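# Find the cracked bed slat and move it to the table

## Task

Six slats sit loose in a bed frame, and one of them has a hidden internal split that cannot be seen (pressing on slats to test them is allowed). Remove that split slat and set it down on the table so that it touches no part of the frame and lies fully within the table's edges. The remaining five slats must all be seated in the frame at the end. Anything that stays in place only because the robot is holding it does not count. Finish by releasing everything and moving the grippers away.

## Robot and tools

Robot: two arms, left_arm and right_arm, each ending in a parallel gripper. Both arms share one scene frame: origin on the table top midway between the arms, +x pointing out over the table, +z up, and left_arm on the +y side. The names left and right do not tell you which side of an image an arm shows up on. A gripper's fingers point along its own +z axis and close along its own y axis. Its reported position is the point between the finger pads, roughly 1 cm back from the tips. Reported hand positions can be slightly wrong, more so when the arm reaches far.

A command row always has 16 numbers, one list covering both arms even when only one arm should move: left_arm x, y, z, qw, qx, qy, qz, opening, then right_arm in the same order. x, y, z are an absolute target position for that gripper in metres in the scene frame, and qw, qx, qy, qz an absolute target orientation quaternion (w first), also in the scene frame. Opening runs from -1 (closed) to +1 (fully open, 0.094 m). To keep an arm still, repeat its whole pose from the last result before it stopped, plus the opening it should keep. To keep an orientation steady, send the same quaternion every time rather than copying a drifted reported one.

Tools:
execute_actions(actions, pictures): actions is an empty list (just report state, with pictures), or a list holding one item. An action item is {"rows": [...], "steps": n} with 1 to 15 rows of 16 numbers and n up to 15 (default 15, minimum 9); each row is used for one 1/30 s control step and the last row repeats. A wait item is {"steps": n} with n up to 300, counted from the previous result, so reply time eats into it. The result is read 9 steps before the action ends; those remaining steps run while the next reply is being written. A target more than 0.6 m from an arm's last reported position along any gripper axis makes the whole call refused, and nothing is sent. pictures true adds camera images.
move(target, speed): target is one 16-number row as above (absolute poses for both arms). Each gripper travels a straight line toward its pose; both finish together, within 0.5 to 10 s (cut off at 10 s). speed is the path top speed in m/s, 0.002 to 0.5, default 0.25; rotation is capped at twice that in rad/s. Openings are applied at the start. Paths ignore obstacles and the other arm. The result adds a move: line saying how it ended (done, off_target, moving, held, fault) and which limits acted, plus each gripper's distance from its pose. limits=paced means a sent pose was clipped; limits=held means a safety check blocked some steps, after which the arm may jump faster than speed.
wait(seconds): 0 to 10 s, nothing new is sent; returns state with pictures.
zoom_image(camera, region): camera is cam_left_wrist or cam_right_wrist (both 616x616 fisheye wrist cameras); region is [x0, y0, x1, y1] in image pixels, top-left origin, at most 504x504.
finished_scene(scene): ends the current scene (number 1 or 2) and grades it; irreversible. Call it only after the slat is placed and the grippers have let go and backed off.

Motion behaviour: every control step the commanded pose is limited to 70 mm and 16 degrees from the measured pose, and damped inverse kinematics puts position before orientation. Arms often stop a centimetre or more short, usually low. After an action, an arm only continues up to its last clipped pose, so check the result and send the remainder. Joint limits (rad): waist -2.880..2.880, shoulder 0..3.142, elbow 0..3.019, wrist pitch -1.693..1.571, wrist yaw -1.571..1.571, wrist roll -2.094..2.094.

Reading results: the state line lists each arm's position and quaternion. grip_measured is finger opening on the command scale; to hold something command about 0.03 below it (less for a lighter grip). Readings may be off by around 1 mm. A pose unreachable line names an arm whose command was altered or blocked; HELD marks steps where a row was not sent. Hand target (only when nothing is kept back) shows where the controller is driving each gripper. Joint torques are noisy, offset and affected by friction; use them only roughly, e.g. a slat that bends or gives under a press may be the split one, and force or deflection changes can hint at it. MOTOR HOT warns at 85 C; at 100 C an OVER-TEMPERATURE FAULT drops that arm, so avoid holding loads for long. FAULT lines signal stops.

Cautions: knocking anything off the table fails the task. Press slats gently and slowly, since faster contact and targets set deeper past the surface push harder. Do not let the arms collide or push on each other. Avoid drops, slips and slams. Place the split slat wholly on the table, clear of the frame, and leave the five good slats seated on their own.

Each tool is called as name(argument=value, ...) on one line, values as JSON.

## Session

execute_actions(actions=[])

Scene clock: 0.00 s of 5100.00 s.
left_arm: end_effector_position=(+0.7124, +0.6036, +0.2246) grip_measured=+1.000 end_effector_quat_wxyz=(+0.107, +0.423, +0.873, +0.218) | right_arm: end_effector_position=(+0.6071, -0.1392, +0.1286) grip_measured=+1.000 end_effector_quat_wxyz=(+0.123, -0.688, +0.709, +0.087)
Joint positions: left_arm=[ 0.381  1.947  1.907 -1.06  -0.146  1.29   0.094] | right_arm=[ 0.023  1.866  1.583 -1.203 -0.291 -1.439  0.094]
Joint velocities: left_arm=[-0.005 -0.005  0.012  0.007 -0.022 -0.022  0.   ] | right_arm=[-0.005 -0.015  0.007  0.007  0.022 -0.037  0.   ]
Joint torques (N m, as the arm reports them, + toward a larger angle): no reading
Motor temperatures (°C, as the motors report them): left_arm=[17 18 20 18 17 20] | right_arm=[19 19 17 17 16 19]
Hand target (left_arm): +0.719, +0.606, +0.236; +0.115, +0.421, +0.870, +0.228
Hand target (right_arm): +0.615, -0.138, +0.137; -0.132, +0.689, -0.708, -0.079
camera_calibration (this result's frames):
cam_left_wrist: T_world_to_cam=[[-0.688884, -0.557481, -0.463307, 0.92868], [-0.722151, 0.472494, 0.50522, 0.120635], [-0.0627408, 0.682616, -0.728079, -0.0792995], [0, 0, 0, 1]] pos_world=[0.721894, 0.514853, 0.31158]
cam_right_wrist: T_world_to_cam=[[0.998619, -0.0291073, 0.0437366, -0.617314], [-0.0419021, -0.943451, 0.328853, -0.144228], [0.0316913, -0.330231, -0.943368, 0.18059], [0, 0, 0, 1]] pos_world=[0.604695, -0.0944037, 0.244792]

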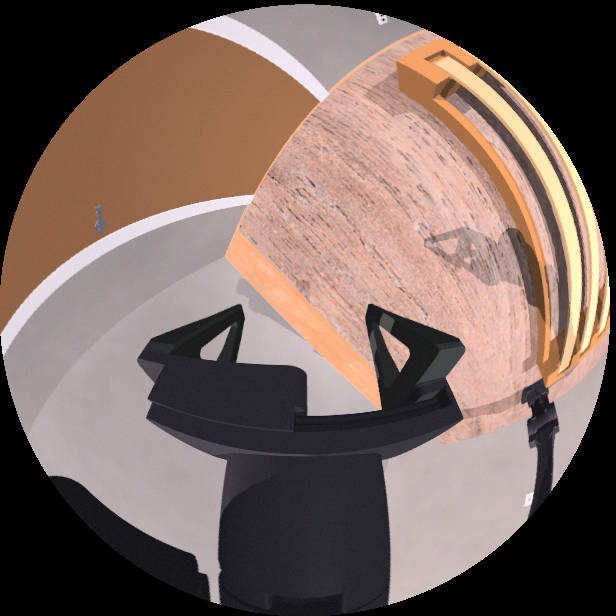

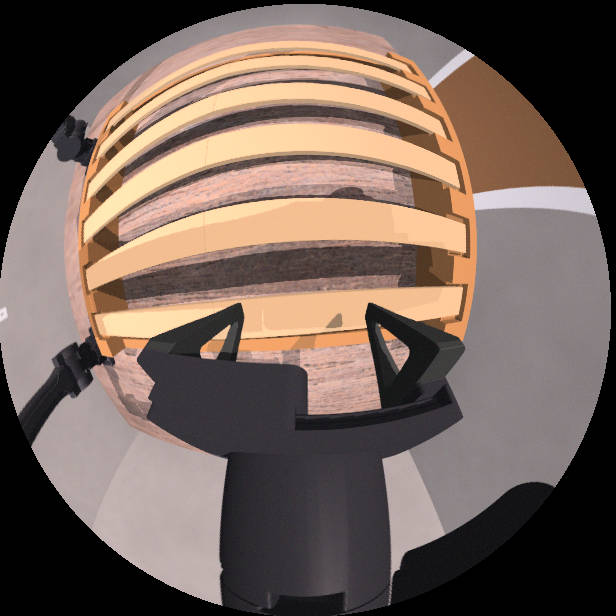

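move(target=[0.53,0.25,0.15,0,0,1,0,-1,0.52,-0.157,0.165,0,0,1,0,-1], speed=0.35)

Scene clock: 3.53 s of 5100.00 s.
left_arm: end_effector_position=(+0.5277, +0.2535, +0.1384) grip_measured=-0.996 end_effector_quat_wxyz=(-0.009, +0.004, +1.000, -0.004) | right_arm: end_effector_position=(+0.5229, -0.1647, +0.1537) grip_measured=-0.987 end_effector_quat_wxyz=(-0.010, +0.002, +1.000, -0.000)
Joint positions: left_arm=[-0.132  1.668  1.358 -1.276  0.011 -0.153  0.   ] | right_arm=[ 0.085  1.691  1.43  -1.328 -0.003  0.154  0.001]
Joint velocities: left_arm=[-0.015 -0.005 -0.002  0.007 -0.007  0.022  0.001] | right_arm=[-0.005 -0.005 -0.007 -0.032  0.007  0.066 -0.001]
Joint torques (N m, as the arm reports them, + toward a larger angle): left_arm=[  1.38 -16.88   9.25  -0.79   0.12  -0.09] | right_arm=[  0.7  -14.35   9.86  -0.15  -0.02   0.08]
Motor temperatures (°C, as the motors report them): left_arm=[17 18 21 18 17 20] | right_arm=[19 19 18 17 16 19]
Hand target (left_arm): +0.527, +0.251, +0.147; -0.000, -0.001, +1.000, -0.006
Hand target (right_arm): +0.520, -0.158, +0.165; -0.002, -0.001, +1.000, -0.000
Off the commanded pose (left_arm): 0.012 m, 1 deg.
Off the commanded pose (right_arm): 0.014 m, 1 deg.
Kept back: nothing.
move: off_target (left_arm, right_arm)
camera_calibration (this result's frames):
cam_left_wrist: T_world_to_cam=[[0.00357096, -0.999845, 0.0172545, 0.246542], [-0.807655, 0.00729046, 0.58961, 0.347615], [-0.589644, -0.0160412, -0.807504, 0.551471], [0, 0, 0, 1]] pos_world=[0.605044, 0.252815, 0.236104]
cam_right_wrist: T_world_to_cam=[[0.00363717, -0.999981, -0.00497102, -0.16726], [-0.794119, -0.00590951, 0.607733, 0.324804], [-0.607751, 0.00173715, -0.794126, 0.564693], [0, 0, 0, 1]] pos_world=[0.601734, -0.166319, 0.250211]

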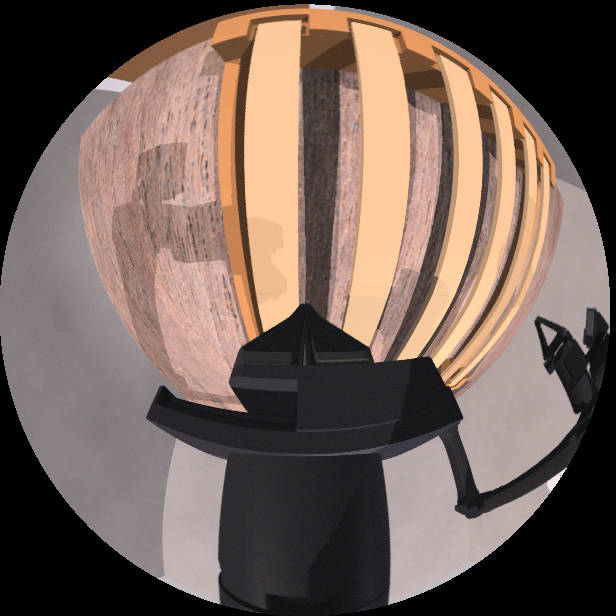

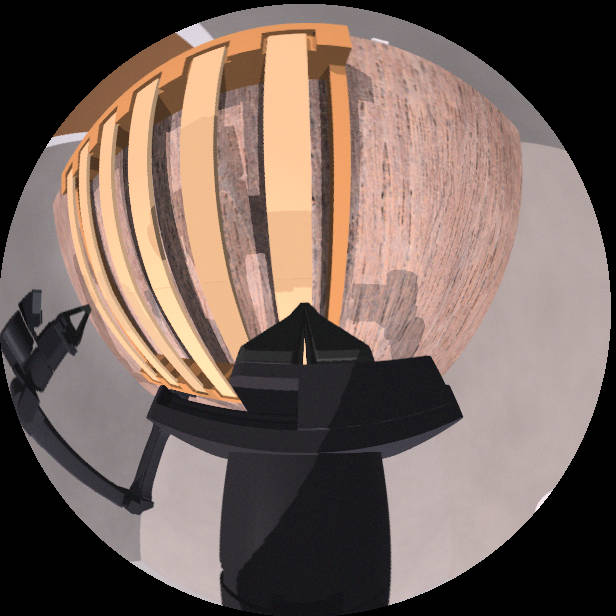

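move(target=[0.52,0.281,0.125,0,0,1,0,-1,0.515,-0.147,0.115,0,0,1,0,-1], speed=0.1)

move(target=[0.52,0.281,0.08,0,0,1,0,-1,0.515,-0.147,0.08,0,0,1,0,-1], speed=0.05)

Scene clock: 4.73 s of 5100.00 s.
left_arm: end_effector_position=(+0.5167, +0.2773, +0.1172) grip_measured=-0.996 end_effector_quat_wxyz=(-0.013, -0.002, +1.000, +0.001) | right_arm: end_effector_position=(+0.5118, -0.1523, +0.1170) grip_measured=-0.987 end_effector_quat_wxyz=(-0.004, +0.001, +1.000, +0.000)
Joint positions: left_arm=[-0.089  1.659  1.286 -1.226  0.001 -0.123  0.   ] | right_arm=[ 0.114  1.691  1.328 -1.215 -0.001  0.181  0.001]
Joint velocities: left_arm=[-0.005 -0.005 -0.022 -0.002 -0.051 -0.022 -0.001] | right_arm=[-0.015  0.015 -0.007  0.017  0.007 -0.007 -0.001]
Joint torques (N m, as the arm reports them, + toward a larger angle): left_arm=[  2.48 -16.35   9.09  -0.27  -0.08   0.1 ] | right_arm=[  0.14 -11.92   9.65   0.5   -0.02   0.08]
Motor temperatures (°C, as the motors report them): left_arm=[17 18 21 18 17 20] | right_arm=[19 19 18 17 16 19]
Hand target (left_arm): +0.520, +0.281, +0.125; +0.000, -0.000, +1.000, +0.001
Hand target (right_arm): +0.515, -0.147, +0.115; +0.000, +0.000, +1.000, -0.000
Off the commanded pose (left_arm): 0.009 m, 2 deg.
Off the commanded pose (right_arm): 0.006 m, 0 deg.
Kept back: nothing.
move: done
camera_calibration (this result's frames):
cam_left_wrist: T_world_to_cam=[[0.015318, -0.999859, 0.00680873, 0.265958], [-0.801764, -0.00821382, 0.597584, 0.351407], [-0.597444, -0.0146128, -0.801777, 0.53122], [0, 0, 0, 1]] pos_world=[0.595046, 0.276569, 0.214114]
cam_right_wrist: T_world_to_cam=[[0.00562291, -0.99997, -0.00536739, -0.155893], [-0.801257, -0.00771678, 0.598271, 0.342863], [-0.598294, 0.000936633, -0.801276, 0.52457], [0, 0, 0, 1]] pos_world=[0.589445, -0.153734, 0.214363]

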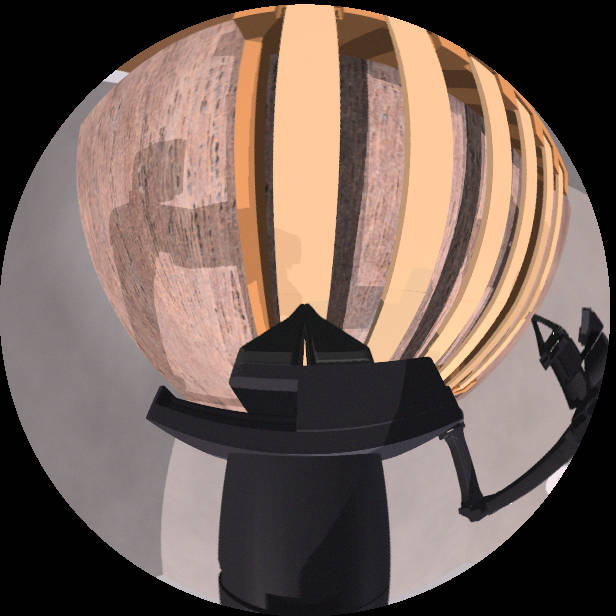

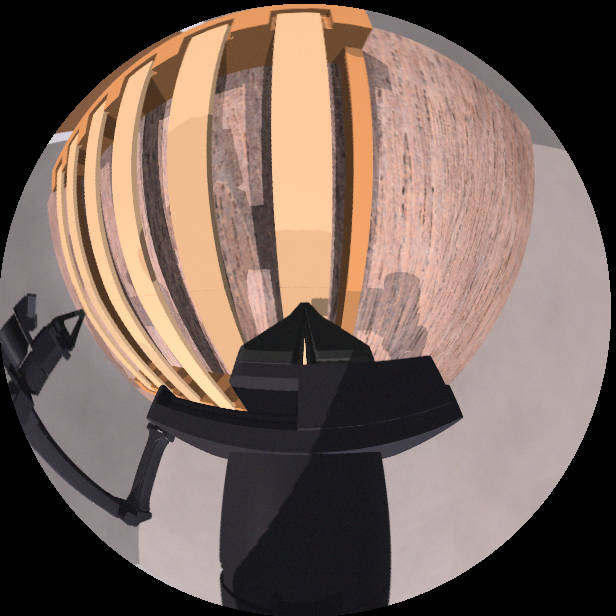

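Scene clock: 5.73 s of 5100.00 s.
left_arm: end_effector_position=(+0.5152, +0.2775, +0.1060) grip_measured=-0.997 end_effector_quat_wxyz=(+0.006, -0.002, +1.000, -0.001) | right_arm: end_effector_position=(+0.5131, -0.1520, +0.1006) grip_measured=-0.987 end_effector_quat_wxyz=(+0.009, +0.001, +1.000, +0.002)
Joint positions: left_arm=[-0.089  1.643  1.235 -1.151  0.001 -0.121  0.   ] | right_arm=[ 0.114  1.695  1.288 -1.145 -0.001  0.182  0.001]
Joint velocities: left_arm=[-0.005 -0.005 -0.012 -0.002  0.022 -0.051 -0.001] | right_arm=[-0.005 -0.024 -0.002  0.002 -0.022  0.007 -0.   ]
Joint torques (N m, as the arm reports them, + toward a larger angle): left_arm=[  2.27 -11.52   7.41   1.54  -0.02   0.08] | right_arm=[ 0.21 -9.72  8.38  1.08 -0.03  0.1 ]
Motor temperatures (°C, as the motors report them): left_arm=[17 18 21 18 17 20] | right_arm=[19 20 18 17 16 19]
Hand target (left_arm): +0.519, +0.281, +0.081; -0.000, +0.000, +1.000, +0.000
Hand target (right_arm): +0.514, -0.147, +0.081; -0.000, -0.000, +1.000, -0.000
Off the commanded pose (left_arm): 0.027 m, 1 deg.
Off the commanded pose (right_arm): 0.021 m, 1 deg.
Kept back: nothing.
move: off_target (left_arm, right_arm)
camera_calibration (this result's frames):
cam_left_wrist: T_world_to_cam=[[0.013434, -0.999839, 0.0119073, 0.266665], [-0.824047, -0.00432542, 0.566506, 0.370568], [-0.566363, -0.0174226, -0.823972, 0.508427], [0, 0, 0, 1]] pos_world=[0.589737, 0.277083, 0.205825]
cam_right_wrist: T_world_to_cam=[[0.0046656, -0.999942, -0.00974141, -0.154825], [-0.815838, -0.00943944, 0.578203, 0.362908], [-0.578261, 0.00524975, -0.815835, 0.504034], [0, 0, 0, 1]] pos_world=[0.58826, -0.154037, 0.199866]

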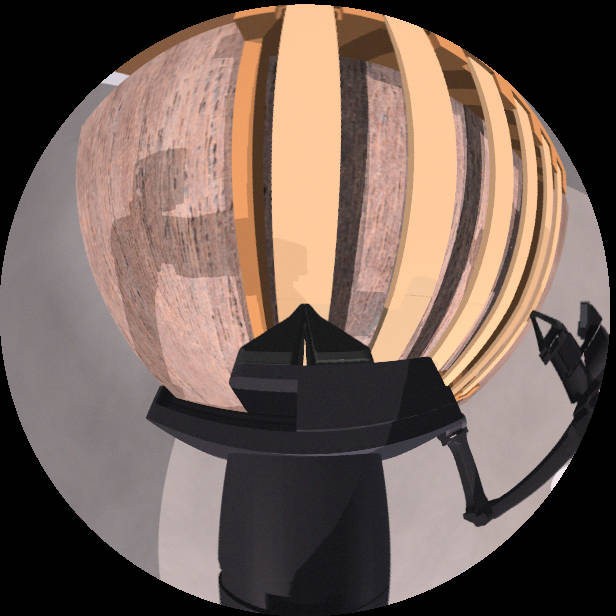

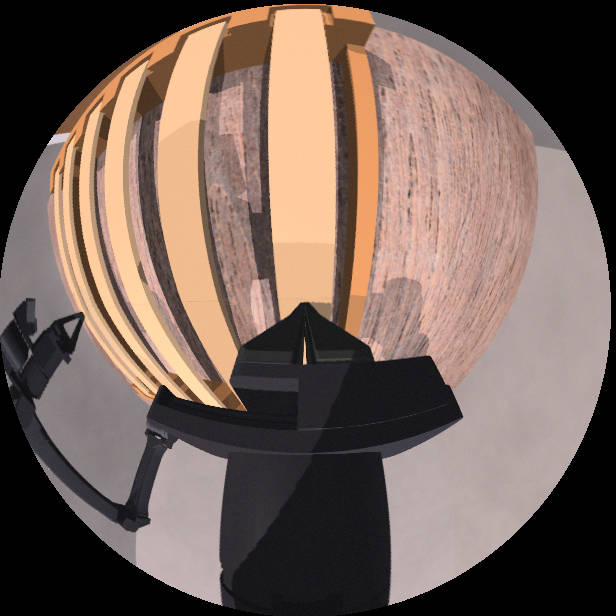

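move(target=[0.52,0.272,0.145,0,0,1,0,-1,0.515,-0.14,0.145,0,0,1,0,-1], speed=0.15)

move(target=[0.52,0.19,0.13,0,0,1,0,-1,0.515,-0.06,0.13,0,0,1,0,-1], speed=0.2)

Scene clock: 6.83 s of 5100.00 s.
left_arm: end_effector_position=(+0.5069, +0.2785, +0.1260) grip_measured=-0.997 end_effector_quat_wxyz=(-0.021, -0.002, +1.000, +0.002) | right_arm: end_effector_position=(+0.5037, -0.1487, +0.1227) grip_measured=-0.987 end_effector_quat_wxyz=(-0.023, +0.002, +1.000, -0.004)
Joint positions: left_arm=[-0.089  1.635  1.281 -1.259  0.001 -0.121  0.   ] | right_arm=[ 0.124  1.692  1.345 -1.271 -0.001  0.194  0.001]
Joint velocities: left_arm=[-0.015 -0.005 -0.012  0.002 -0.007 -0.037  0.001] | right_arm=[-0.015 -0.015 -0.007 -0.002 -0.051 -0.007  0.   ]
Joint torques (N m, as the arm reports them, + toward a larger angle): left_arm=[  0.9  -15.73  12.48  -1.16   0.02  -0.07] | right_arm=[  0.64 -13.65  12.93  -0.19  -0.06   0.1 ]
Motor temperatures (°C, as the motors report them): left_arm=[17 18 21 18 17 20] | right_arm=[19 20 19 17 16 19]
Hand target (left_arm): +0.519, +0.272, +0.145; +0.000, -0.000, +1.000, -0.000
Hand target (right_arm): +0.514, -0.140, +0.145; +0.000, -0.000, +1.000, +0.000
Off the commanded pose (left_arm): 0.024 m, 2 deg.
Off the commanded pose (right_arm): 0.026 m, 3 deg.
Kept back: nothing.
move: off_target (left_arm, right_arm)
camera_calibration (this result's frames):
cam_left_wrist: T_world_to_cam=[[0.0138797, -0.999892, 0.00489385, 0.268192], [-0.792858, -0.00802339, 0.609353, 0.332246], [-0.609248, -0.0123377, -0.792884, 0.536638], [0, 0, 0, 1]] pos_world=[0.586647, 0.27745, 0.221724]
cam_right_wrist: T_world_to_cam=[[0.00251103, -0.999994, 0.00219114, -0.151605], [-0.777129, -0.000572424, 0.629341, 0.318026], [-0.629336, -0.0032831, -0.777126, 0.536348], [0, 0, 0, 1]] pos_world=[0.585071, -0.149661, 0.216995]

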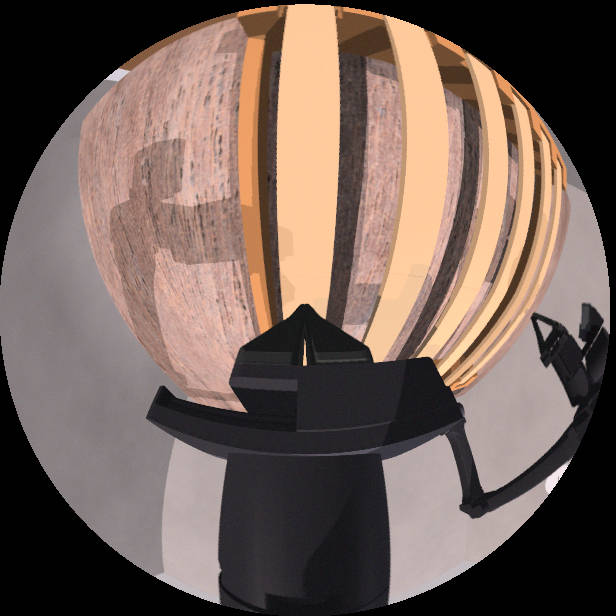

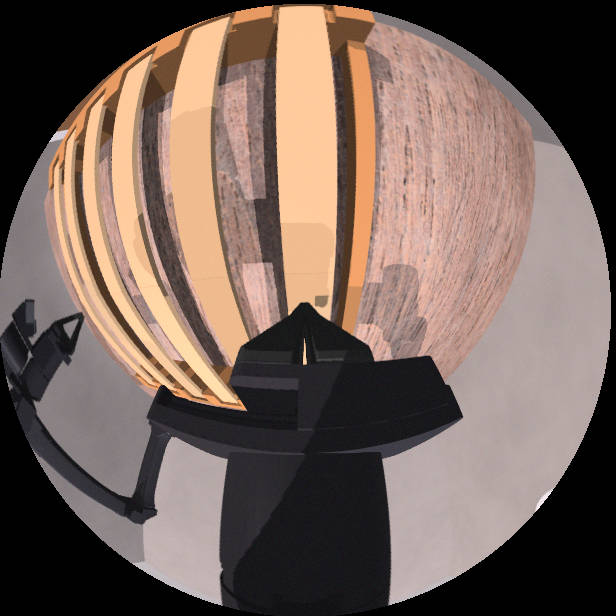

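Scene clock: 7.77 s of 5100.00 s.
left_arm: end_effector_position=(+0.4998, +0.1930, +0.1225) grip_measured=-0.997 end_effector_quat_wxyz=(-0.018, +0.010, +1.000, +0.003) | right_arm: end_effector_position=(+0.4973, -0.0636, +0.1279) grip_measured=-0.987 end_effector_quat_wxyz=(-0.009, -0.008, +1.000, -0.004)
Joint positions: left_arm=[-0.27   1.662  1.305 -1.25   0.004 -0.28   0.   ] | right_arm=[ 0.295  1.713  1.388 -1.266  0.001  0.345  0.001]
Joint velocities: left_arm=[-0.024  0.015 -0.012  0.007  0.066 -0.037 -0.001] | right_arm=[-0.015 -0.005 -0.017 -0.012 -0.007  0.037  0.001]
Joint torques (N m, as the arm reports them, + toward a larger angle): left_arm=[  2.19 -13.92  12.91  -0.4    0.    -0.1 ] | right_arm=[ -1.4  -10.87  13.29   0.35   0.01   0.11]
Motor temperatures (°C, as the motors report them): left_arm=[17 18 21 18 17 20] | right_arm=[19 20 19 17 16 19]
Hand target (left_arm): +0.518, +0.190, +0.131; -0.001, +0.000, +1.000, -0.002
Hand target (right_arm): +0.514, -0.061, +0.130; +0.001, +0.000, +1.000, -0.001
Off the commanded pose (left_arm): 0.022 m, 2 deg.
Off the commanded pose (right_arm): 0.018 m, 2 deg.
Kept back: nothing.
move: off_target (left_arm, right_arm)
camera_calibration (this result's frames):
cam_left_wrist: T_world_to_cam=[[-0.00828511, -0.999962, 0.00265048, 0.194252], [-0.796667, 0.00820263, 0.604363, 0.327439], [-0.604362, 0.00289567, -0.796704, 0.523644], [0, 0, 0, 1]] pos_world=[0.578939, 0.190043, 0.218782]
cam_right_wrist: T_world_to_cam=[[0.0232032, -0.999727, 0.00279827, -0.0769099], [-0.794103, -0.0167302, 0.607553, 0.320083], [-0.60734, -0.0163193, -0.794274, 0.527048], [0, 0, 0, 1]] pos_world=[0.576061, -0.0629328, 0.224369]

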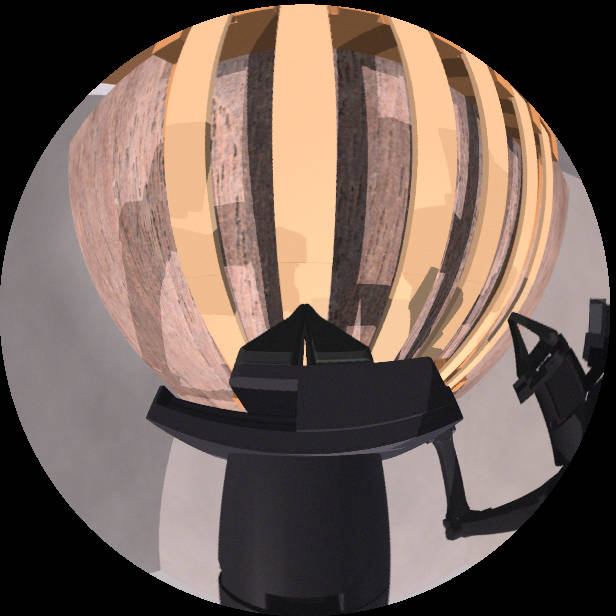

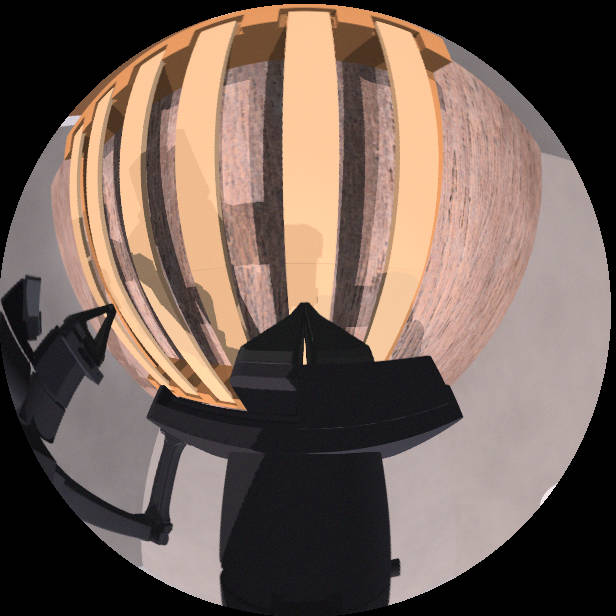

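move(target=[0.52,0.193,0.058,0,0,1,0,-1,0.515,-0.072,0.058,0,0,1,0,-1], speed=0.05)

Scene clock: 9.70 s of 5100.00 s.
left_arm: end_effector_position=(+0.5120, +0.1894, +0.1042) grip_measured=-0.997 end_effector_quat_wxyz=(+0.015, +0.008, +1.000, -0.006) | right_arm: end_effector_position=(+0.5027, -0.0620, +0.0981) grip_measured=-0.987 end_effector_quat_wxyz=(+0.007, -0.007, +1.000, +0.004)
Joint positions: left_arm=[-0.27   1.67   1.264 -1.133  0.003 -0.283  0.   ] | right_arm=[ 0.293  1.732  1.33  -1.152 -0.003  0.345  0.001]
Joint velocities: left_arm=[-0.015 -0.024  0.022  0.012 -0.007  0.051  0.001] | right_arm=[ 0.005 -0.005  0.012  0.002  0.007  0.037 -0.001]
Joint torques (N m, as the arm reports them, + toward a larger angle): left_arm=[ 2.41 -9.26  6.84  2.54 -0.14 -0.06] | right_arm=[-2.65 -8.26  7.24  2.39  0.04 -0.14]
Motor temperatures (°C, as the motors report them): left_arm=[17 18 21 18 17 20] | right_arm=[19 20 19 17 16 19]
Hand target (left_arm): +0.517, +0.194, +0.061; -0.000, +0.000, +1.000, +0.000
Hand target (right_arm): +0.512, -0.073, +0.060; -0.000, +0.000, +1.000, -0.000
Off the commanded pose (left_arm): 0.047 m, 2 deg.
Off the commanded pose (right_arm): 0.043 m, 1 deg.
Kept back: nothing.
move: off_target (left_arm, right_arm)
camera_calibration (this result's frames):
cam_left_wrist: T_world_to_cam=[[-0.00639226, -0.999752, 0.0213461, 0.187821], [-0.834123, 0.0171045, 0.551313, 0.3713], [-0.551542, -0.0142811, -0.834025, 0.496487], [0, 0, 0, 1]] pos_world=[0.584744, 0.188514, 0.20537]
cam_right_wrist: T_world_to_cam=[[0.020715, -0.999687, -0.0140444, -0.0723879], [-0.814192, -0.0250204, 0.580056, 0.35477], [-0.580226, -0.000581019, -0.814455, 0.4961], [0, 0, 0, 1]] pos_world=[0.5782, -0.0632005, 0.197248]

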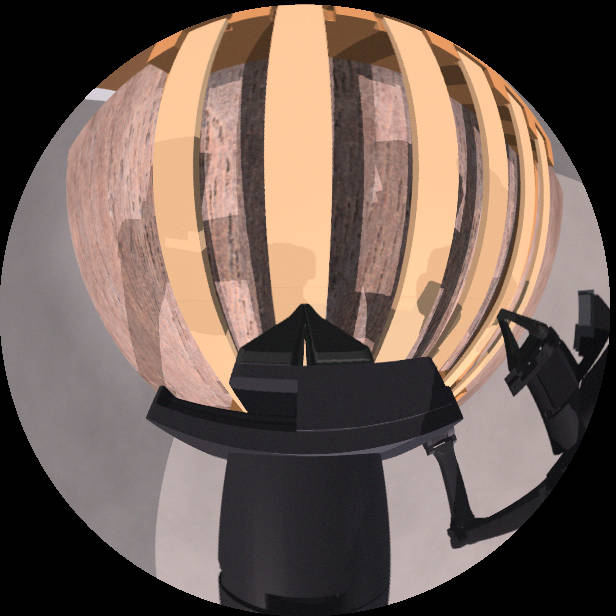

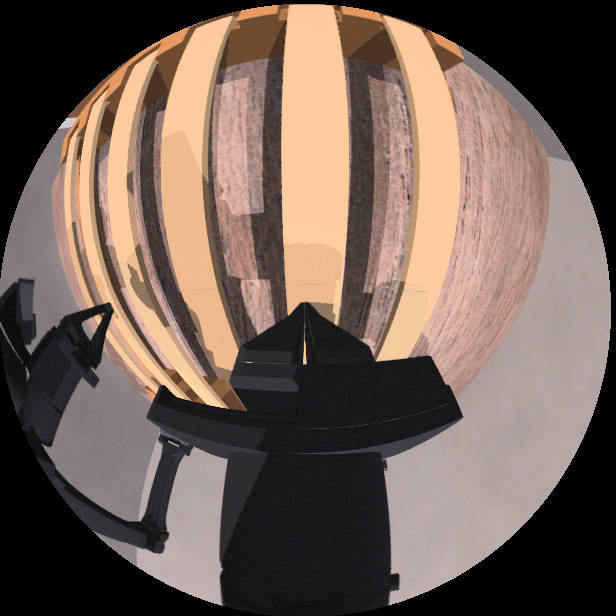

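move(target=[0.52,0.2,0.145,0,0,1,0,-1,0.515,-0.06,0.145,0,0,1,0,-1], speed=0.15)

move(target=[0.52,0.279,0.135,0,0,1,0,-1,0.52,0.021,0.13,0,0,1,0,-1], speed=0.2)

Scene clock: 10.80 s of 5100.00 s.
left_arm: end_effector_position=(+0.5057, +0.1976, +0.1324) grip_measured=-0.997 end_effector_quat_wxyz=(-0.013, +0.002, +1.000, +0.002) | right_arm: end_effector_position=(+0.5038, -0.0617, +0.1359) grip_measured=-0.987 end_effector_quat_wxyz=(-0.009, -0.006, +1.000, -0.002)
Joint positions: left_arm=[-0.258  1.658  1.328 -1.268  0.003 -0.283  0.   ] | right_arm=[ 0.293  1.722  1.422 -1.289 -0.003  0.347  0.001]
Joint velocities: left_arm=[-0.015 -0.005 -0.007 -0.012  0.007  0.007  0.   ] | right_arm=[-0.005 -0.005 -0.002 -0.017 -0.037 -0.022  0.001]
Joint torques (N m, as the arm reports them, + toward a larger angle): left_arm=[  2.59 -14.98  12.62  -1.16  -0.13   0.06] | right_arm=[ -0.82 -12.22  12.89  -0.18   0.     0.09]
Motor temperatures (°C, as the motors report them): left_arm=[17 18 21 18 17 20] | right_arm=[19 20 19 17 16 19]
Hand target (left_arm): +0.519, +0.200, +0.145; +0.000, -0.000, +1.000, +0.000
Hand target (right_arm): +0.515, -0.060, +0.145; -0.000, -0.000, +1.000, +0.000
Off the commanded pose (left_arm): 0.019 m, 2 deg.
Off the commanded pose (right_arm): 0.015 m, 1 deg.
Kept back: nothing.
move: off_target (left_arm, right_arm)
camera_calibration (this result's frames):
cam_left_wrist: T_world_to_cam=[[0.0065244, -0.99997, 0.00411032, 0.191098], [-0.80218, -0.00277965, 0.597076, 0.331972], [-0.597047, -0.00719278, -0.802174, 0.534073], [0, 0, 0, 1]] pos_world=[0.583921, 0.195856, 0.229422]
cam_right_wrist: T_world_to_cam=[[0.0185514, -0.999827, -0.00138994, -0.0722584], [-0.794455, -0.0155848, 0.607123, 0.320717], [-0.607039, -0.0101587, -0.794607, 0.537673], [0, 0, 0, 1]] pos_world=[0.582524, -0.0617855, 0.232424]

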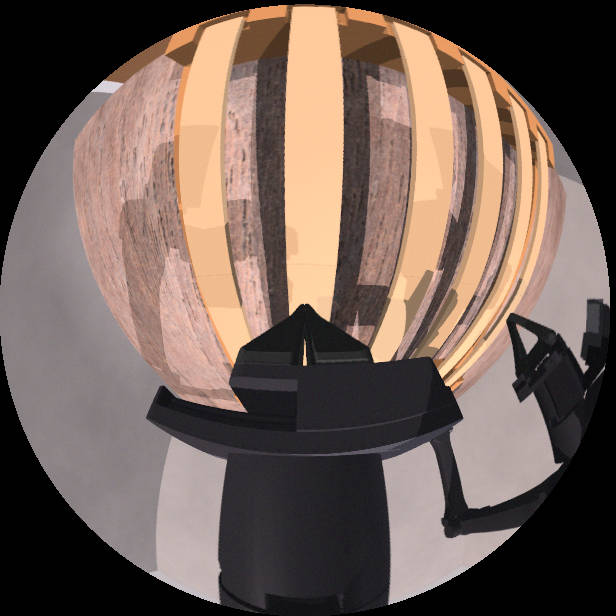

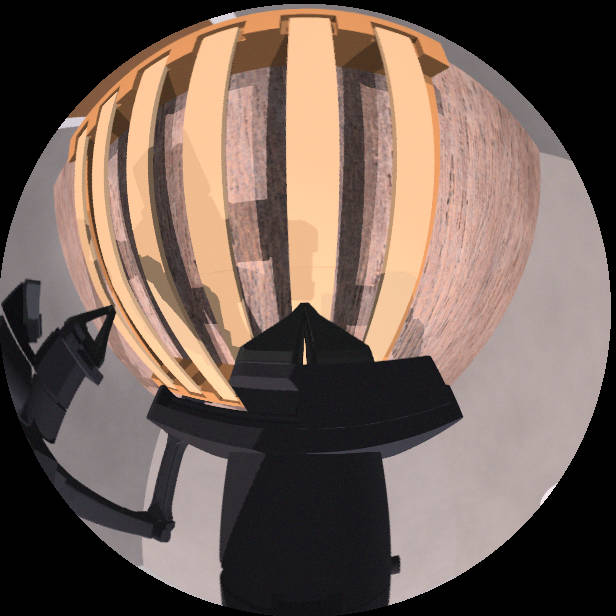

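Scene clock: 11.73 s of 5100.00 s.
left_arm: end_effector_position=(+0.5178, +0.2818, +0.1273) grip_measured=-0.997 end_effector_quat_wxyz=(-0.013, -0.009, +1.000, +0.003) | right_arm: end_effector_position=(+0.5063, +0.0162, +0.1246) grip_measured=-0.987 end_effector_quat_wxyz=(-0.006, -0.007, +1.000, -0.004)
Joint positions: left_arm=[-0.081  1.65   1.304 -1.251 -0.003 -0.129  0.   ] | right_arm=[ 0.428  1.814  1.519 -1.289  0.001  0.479  0.001]
Joint velocities: left_arm=[-0.005 -0.005 -0.002 -0.007  0.022  0.022  0.   ] | right_arm=[ 0.005 -0.005 -0.002  0.012 -0.007 -0.007 -0.   ]
Joint torques (N m, as the arm reports them, + toward a larger angle): left_arm=[  1.33 -16.36   9.22  -0.28   0.04   0.08] | right_arm=[ -0.88 -12.45  13.58  -0.11   0.01   0.07]
Motor temperatures (°C, as the motors report them): left_arm=[17 19 22 18 17 20] | right_arm=[19 20 19 17 16 19]
Hand target (left_arm): +0.521, +0.279, +0.135; +0.001, +0.000, +1.000, +0.002
Hand target (right_arm): +0.520, +0.020, +0.130; +0.001, +0.000, +1.000, -0.001
Off the commanded pose (left_arm): 0.008 m, 2 deg.
Off the commanded pose (right_arm): 0.015 m, 1 deg.
Kept back: nothing.
move: off_target (right_arm)
camera_calibration (this result's frames):
cam_left_wrist: T_world_to_cam=[[0.0292989, -0.999568, 0.00221863, 0.263611], [-0.80233, -0.0221936, 0.596468, 0.350635], [-0.596162, -0.0192559, -0.802634, 0.54078], [0, 0, 0, 1]] pos_world=[0.595994, 0.281692, 0.22432]
cam_right_wrist: T_world_to_cam=[[0.0212879, -0.999772, 0.00165232, 0.00384951], [-0.798159, -0.0159997, 0.602235, 0.333274], [-0.602071, -0.0141391, -0.798318, 0.529008], [0, 0, 0, 1]] pos_world=[0.584424, 0.0166606, 0.221601]

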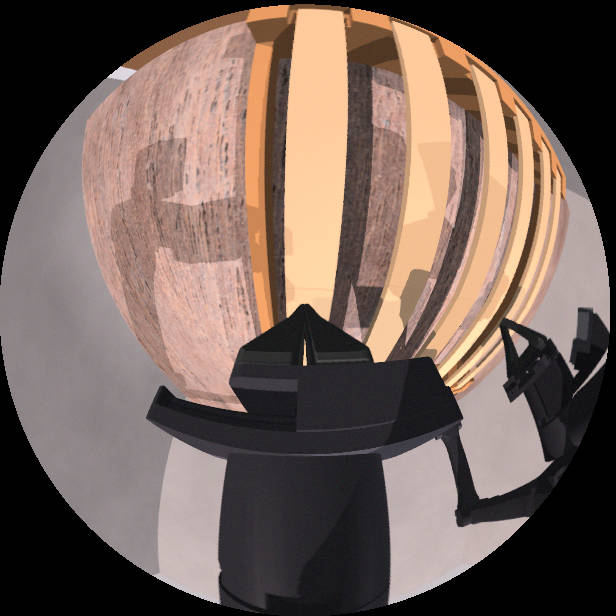

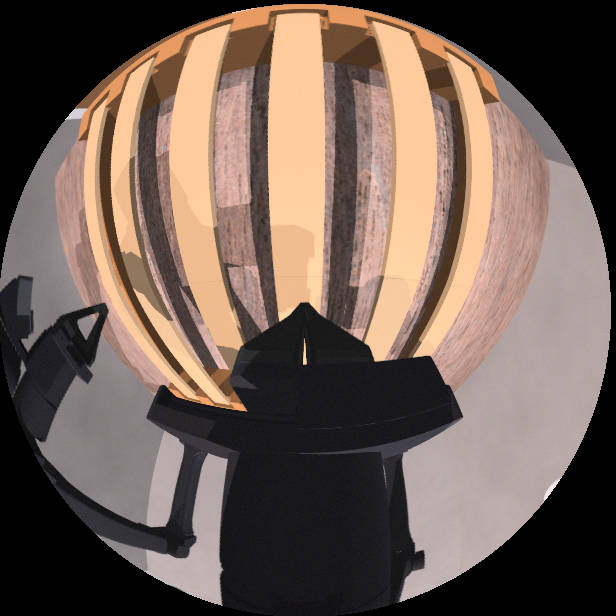

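move(target=[0.52,0.279,0.058,0,0,1,0,-1,0.52,0.024,0.058,0,0,1,0,-1], speed=0.05)

Scene clock: 13.60 s of 5100.00 s.
left_arm: end_effector_position=(+0.5169, +0.2819, +0.1039) grip_measured=-0.997 end_effector_quat_wxyz=(+0.020, -0.007, +1.000, -0.001) | right_arm: end_effector_position=(+0.5174, +0.0222, +0.0877) grip_measured=-0.987 end_effector_quat_wxyz=(+0.013, -0.004, +1.000, +0.007)
Joint positions: left_arm=[-0.081  1.631  1.214 -1.113 -0.003 -0.125  0.   ] | right_arm=[ 0.428  1.851  1.47  -1.161  0.001  0.486  0.001]
Joint velocities: left_arm=[-0.005  0.005 -0.002 -0.007 -0.051  0.022  0.   ] | right_arm=[ 0.005  0.005 -0.012  0.017 -0.037 -0.037 -0.001]
Joint torques (N m, as the arm reports them, + toward a larger angle): left_arm=[ 1.43 -8.84  6.47  2.31  0.2   0.09] | right_arm=[ -0.53 -10.76   8.76   1.07  -0.08   0.09]
Motor temperatures (°C, as the motors report them): left_arm=[17 19 22 18 17 20] | right_arm=[19 20 20 17 16 19]
Hand target (left_arm): +0.517, +0.279, +0.061; -0.000, -0.000, +1.000, +0.000
Hand target (right_arm): +0.519, +0.023, +0.059; +0.000, -0.000, +1.000, -0.000
Off the commanded pose (left_arm): 0.046 m, 2 deg.
Off the commanded pose (right_arm): 0.030 m, 2 deg.
Kept back: nothing.
move: off_target (left_arm, right_arm)
camera_calibration (this result's frames):
cam_left_wrist: T_world_to_cam=[[0.0250343, -0.999622, 0.0113221, 0.265056], [-0.840184, -0.0149013, 0.542097, 0.387065], [-0.541724, -0.0230837, -0.84024, 0.498355], [0, 0, 0, 1]] pos_world=[0.588541, 0.282227, 0.20591]
cam_right_wrist: T_world_to_cam=[[0.0147343, -0.999727, -0.0181278, 0.0147643], [-0.820555, -0.0224497, 0.571127, 0.37891], [-0.571378, 0.00645974, -0.820662, 0.49193], [0, 0, 0, 1]] pos_world=[0.591776, 0.020089, 0.18757]

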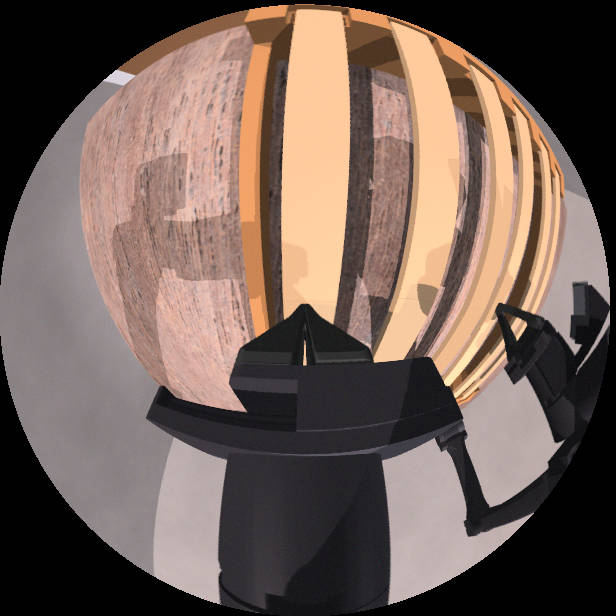

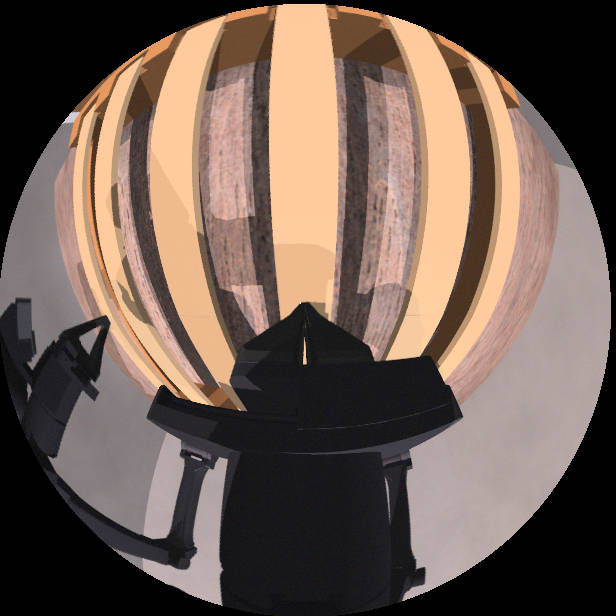

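S3 is the soft one. Lift, open, grasp with the right arm.

move(target=[0.51,0.285,0.17,0,0,1,0,-1,0.525,0.026,0.135,0,0,1,0,-1], speed=0.15)

move(target=[0.42,0.34,0.22,0,0,1,0,-1,0.525,0.027,0.125,0,0,1,0,0.4], speed=0.25)

Scene clock: 14.87 s of 5100.00 s.
left_arm: end_effector_position=(+0.4977, +0.2840, +0.1553) grip_measured=-0.997 end_effector_quat_wxyz=(-0.015, -0.003, +1.000, +0.003) | right_arm: end_effector_position=(+0.5142, +0.0205, +0.1207) grip_measured=-0.987 end_effector_quat_wxyz=(-0.013, -0.004, +1.000, -0.007)
Joint positions: left_arm=[-0.081  1.58   1.294 -1.316 -0.003 -0.115  0.   ] | right_arm=[ 0.428  1.85   1.559 -1.31   0.001  0.486  0.001]
Joint velocities: left_arm=[ 0.005  0.005 -0.007  0.002  0.007 -0.051  0.001] | right_arm=[ 0.005 -0.015 -0.027  0.017  0.007 -0.007 -0.   ]
Joint torques (N m, as the arm reports them, + toward a larger angle): left_arm=[  2.09 -14.35  12.48  -1.17   0.19   0.09] | right_arm=[ -0.61 -14.59  13.22  -0.18  -0.12   0.07]
Motor temperatures (°C, as the motors report them): left_arm=[17 19 22 18 17 20] | right_arm=[19 20 20 17 16 19]
Hand target (left_arm): +0.509, +0.285, +0.170; +0.000, -0.000, +1.000, +0.000
Hand target (right_arm): +0.525, +0.026, +0.135; +0.000, -0.000, +1.000, +0.000
Off the commanded pose (left_arm): 0.019 m, 2 deg.
Off the commanded pose (right_arm): 0.019 m, 2 deg.
Kept back: nothing.
move: off_target (left_arm, right_arm)
camera_calibration (this result's frames):
cam_left_wrist: T_world_to_cam=[[0.0159652, -0.99987, 0.00203307, 0.273102], [-0.800009, -0.0115542, 0.599877, 0.313191], [-0.599776, -0.0112037, -0.80009, 0.550452], [0, 0, 0, 1]] pos_world=[0.576344, 0.282853, 0.251979]
cam_right_wrist: T_world_to_cam=[[0.0141184, -0.999859, 0.00913218, 0.0107188], [-0.789708, -0.005548, 0.613458, 0.336076], [-0.61332, -0.0158728, -0.789675, 0.535487], [0, 0, 0, 1]] pos_world=[0.593676, 0.0210815, 0.216595]

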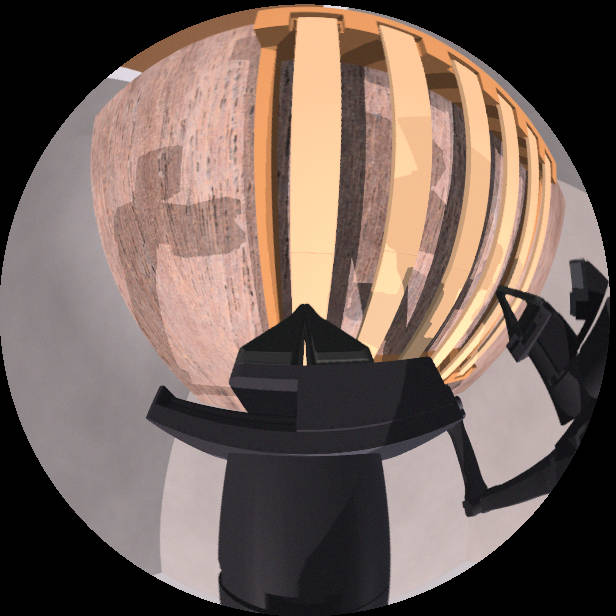

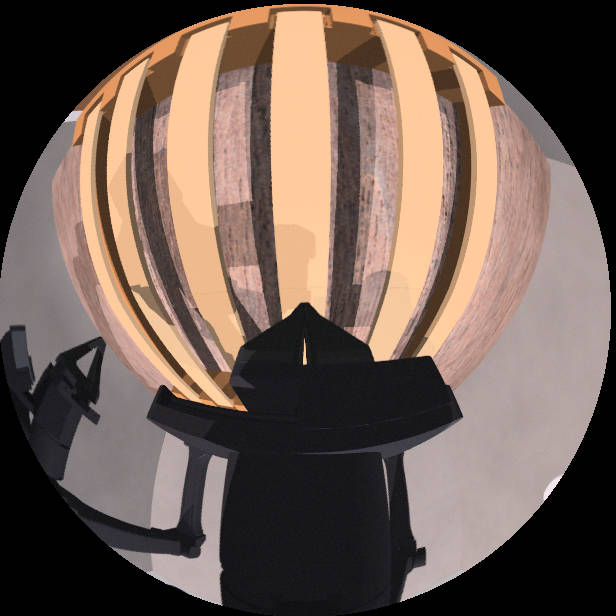

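Scene clock: 15.87 s of 5100.00 s.
left_arm: end_effector_position=(+0.4201, +0.3391, +0.2240) grip_measured=-0.997 end_effector_quat_wxyz=(+0.011, -0.004, +1.000, +0.002) | right_arm: end_effector_position=(+0.5149, +0.0209, +0.1206) grip_measured=+0.399 end_effector_quat_wxyz=(-0.012, -0.003, +1.000, -0.007)
Joint positions: left_arm=[ 0.044  1.303  1.187 -1.433 -0.003  0.007  0.   ] | right_arm=[ 0.428  1.85   1.559 -1.307  0.001  0.487  0.066]
Joint velocities: left_arm=[-0.015  0.005 -0.007 -0.017  0.007  0.022  0.   ] | right_arm=[ 0.024  0.005 -0.022 -0.012 -0.066 -0.022  0.   ]
Joint torques (N m, as the arm reports them, + toward a larger angle): left_arm=[ 1.96 -9.51  9.8  -1.    0.1   0.1 ] | right_arm=[ -0.47 -13.98  11.87   0.44  -0.09   0.08]
Motor temperatures (°C, as the motors report them): left_arm=[17 19 22 18 17 20] | right_arm=[19 20 20 17 16 19]
Hand target (left_arm): +0.420, +0.341, +0.219; +0.001, +0.000, +1.000, +0.001
Hand target (right_arm): +0.525, +0.027, +0.125; +0.000, +0.000, +1.000, -0.000
Off the commanded pose (left_arm): 0.004 m, 1 deg.
Off the commanded pose (right_arm): 0.013 m, 2 deg.
Kept back: nothing.
move: off_target (right_arm)
camera_calibration (this result's frames):
cam_left_wrist: T_world_to_cam=[[0.0183862, -0.999813, 0.0059159, 0.327415], [-0.830321, -0.0119726, 0.557157, 0.232996], [-0.556982, -0.0151561, -0.830386, 0.549611], [0, 0, 0, 1]] pos_world=[0.493565, 0.338473, 0.324637]
cam_right_wrist: T_world_to_cam=[[0.0133305, -0.999883, 0.00756667, 0.0117033], [-0.79157, -0.00592914, 0.611049, 0.337938], [-0.610933, -0.0141352, -0.791556, 0.534891], [0, 0, 0, 1]] pos_world=[0.594128, 0.0212664, 0.216811]

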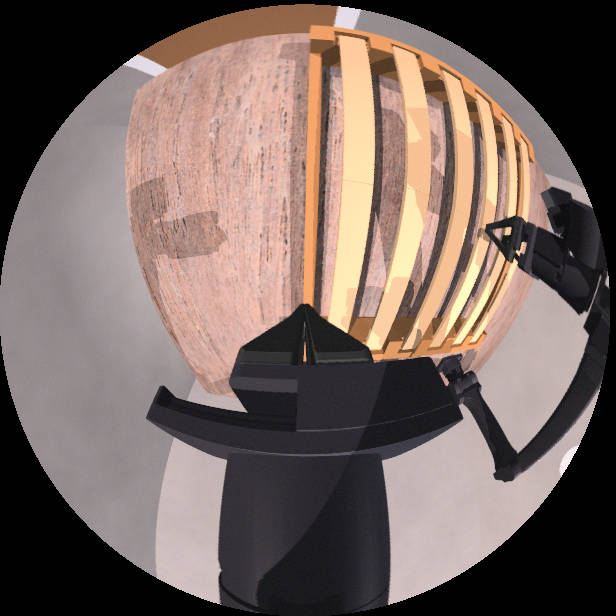

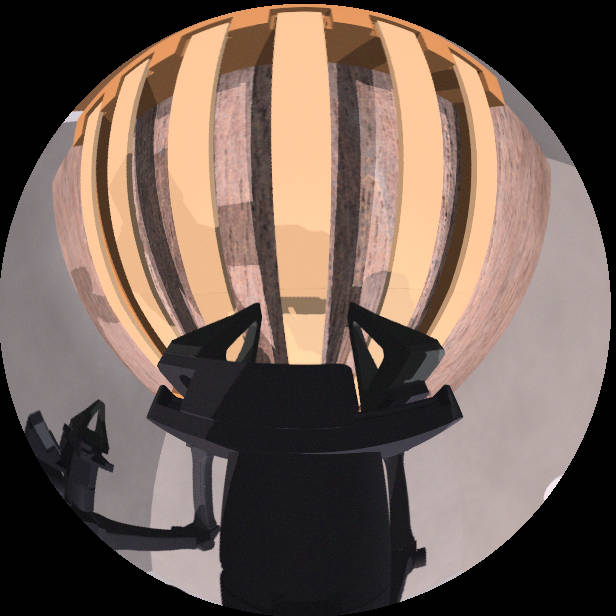

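move(target=[0.42,0.34,0.22,0,0,1,0,-1,0.52,0.023,0.077,0,0,1,0,0.4], speed=0.07)

Scene clock: 17.20 s of 5100.00 s.
left_arm: end_effector_position=(+0.4196, +0.3391, +0.2239) grip_measured=-0.997 end_effector_quat_wxyz=(+0.010, -0.003, +1.000, +0.002) | right_arm: end_effector_position=(+0.5176, +0.0223, +0.0903) grip_measured=+0.399 end_effector_quat_wxyz=(+0.006, -0.003, +1.000, +0.003)
Joint positions: left_arm=[ 0.044  1.303  1.187 -1.435 -0.003  0.009  0.   ] | right_arm=[ 0.428  1.859  1.488 -1.187  0.001  0.487  0.066]
Joint velocities: left_arm=[-0.005  0.005  0.012  0.007  0.037  0.051 -0.   ] | right_arm=[ 0.015  0.005 -0.022  0.012  0.037 -0.007 -0.001]
Joint torques (N m, as the arm reports them, + toward a larger angle): left_arm=[ 1.94 -9.39 10.03 -1.03  0.23  0.08] | right_arm=[ -0.61 -12.67   9.41   0.45  -0.08   0.06]
Motor temperatures (°C, as the motors report them): left_arm=[17 19 22 18 17 20] | right_arm=[19 20 20 17 16 19]
Hand target (left_arm): +0.420, +0.340, +0.220; +0.000, -0.000, +1.000, -0.000
Hand target (right_arm): +0.520, +0.023, +0.077; +0.000, +0.000, +1.000, -0.000
Off the commanded pose (left_arm): 0.004 m, 1 deg.
Off the commanded pose (right_arm): 0.014 m, 1 deg.
Kept back: nothing.
move: off_target (right_arm)
camera_calibration (this result's frames):
cam_left_wrist: T_world_to_cam=[[0.0164931, -0.999847, 0.00586884, 0.328233], [-0.829061, -0.0103943, 0.559062, 0.231045], [-0.558915, -0.0140863, -0.829105, 0.549449], [0, 0, 0, 1]] pos_world=[0.493232, 0.338324, 0.324457]
cam_right_wrist: T_world_to_cam=[[0.01339, -0.999851, -0.0109358, 0.0149543], [-0.812625, -0.017254, 0.582531, 0.372318], [-0.582632, 0.00108664, -0.812735, 0.499402], [0, 0, 0, 1]] pos_world=[0.593323, 0.0208334, 0.189158]

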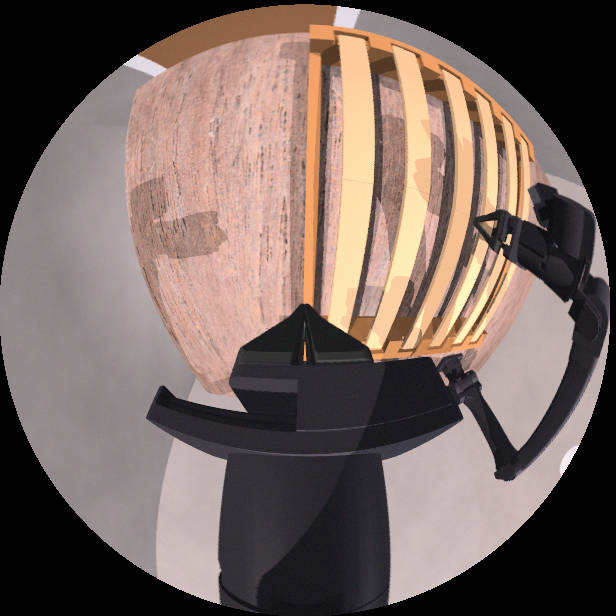

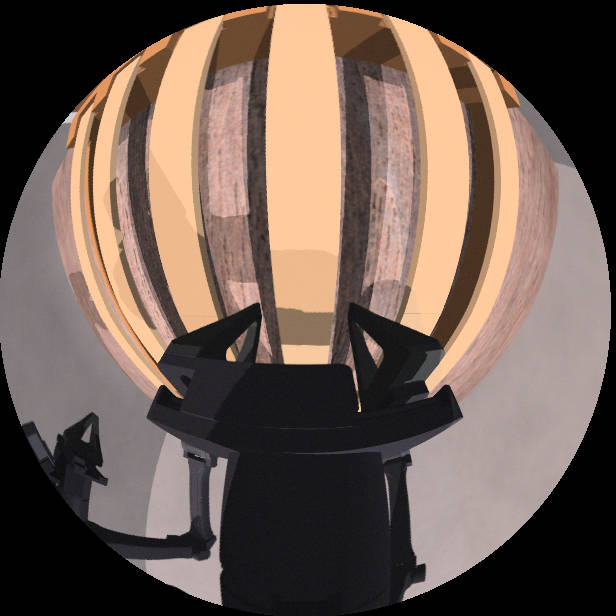

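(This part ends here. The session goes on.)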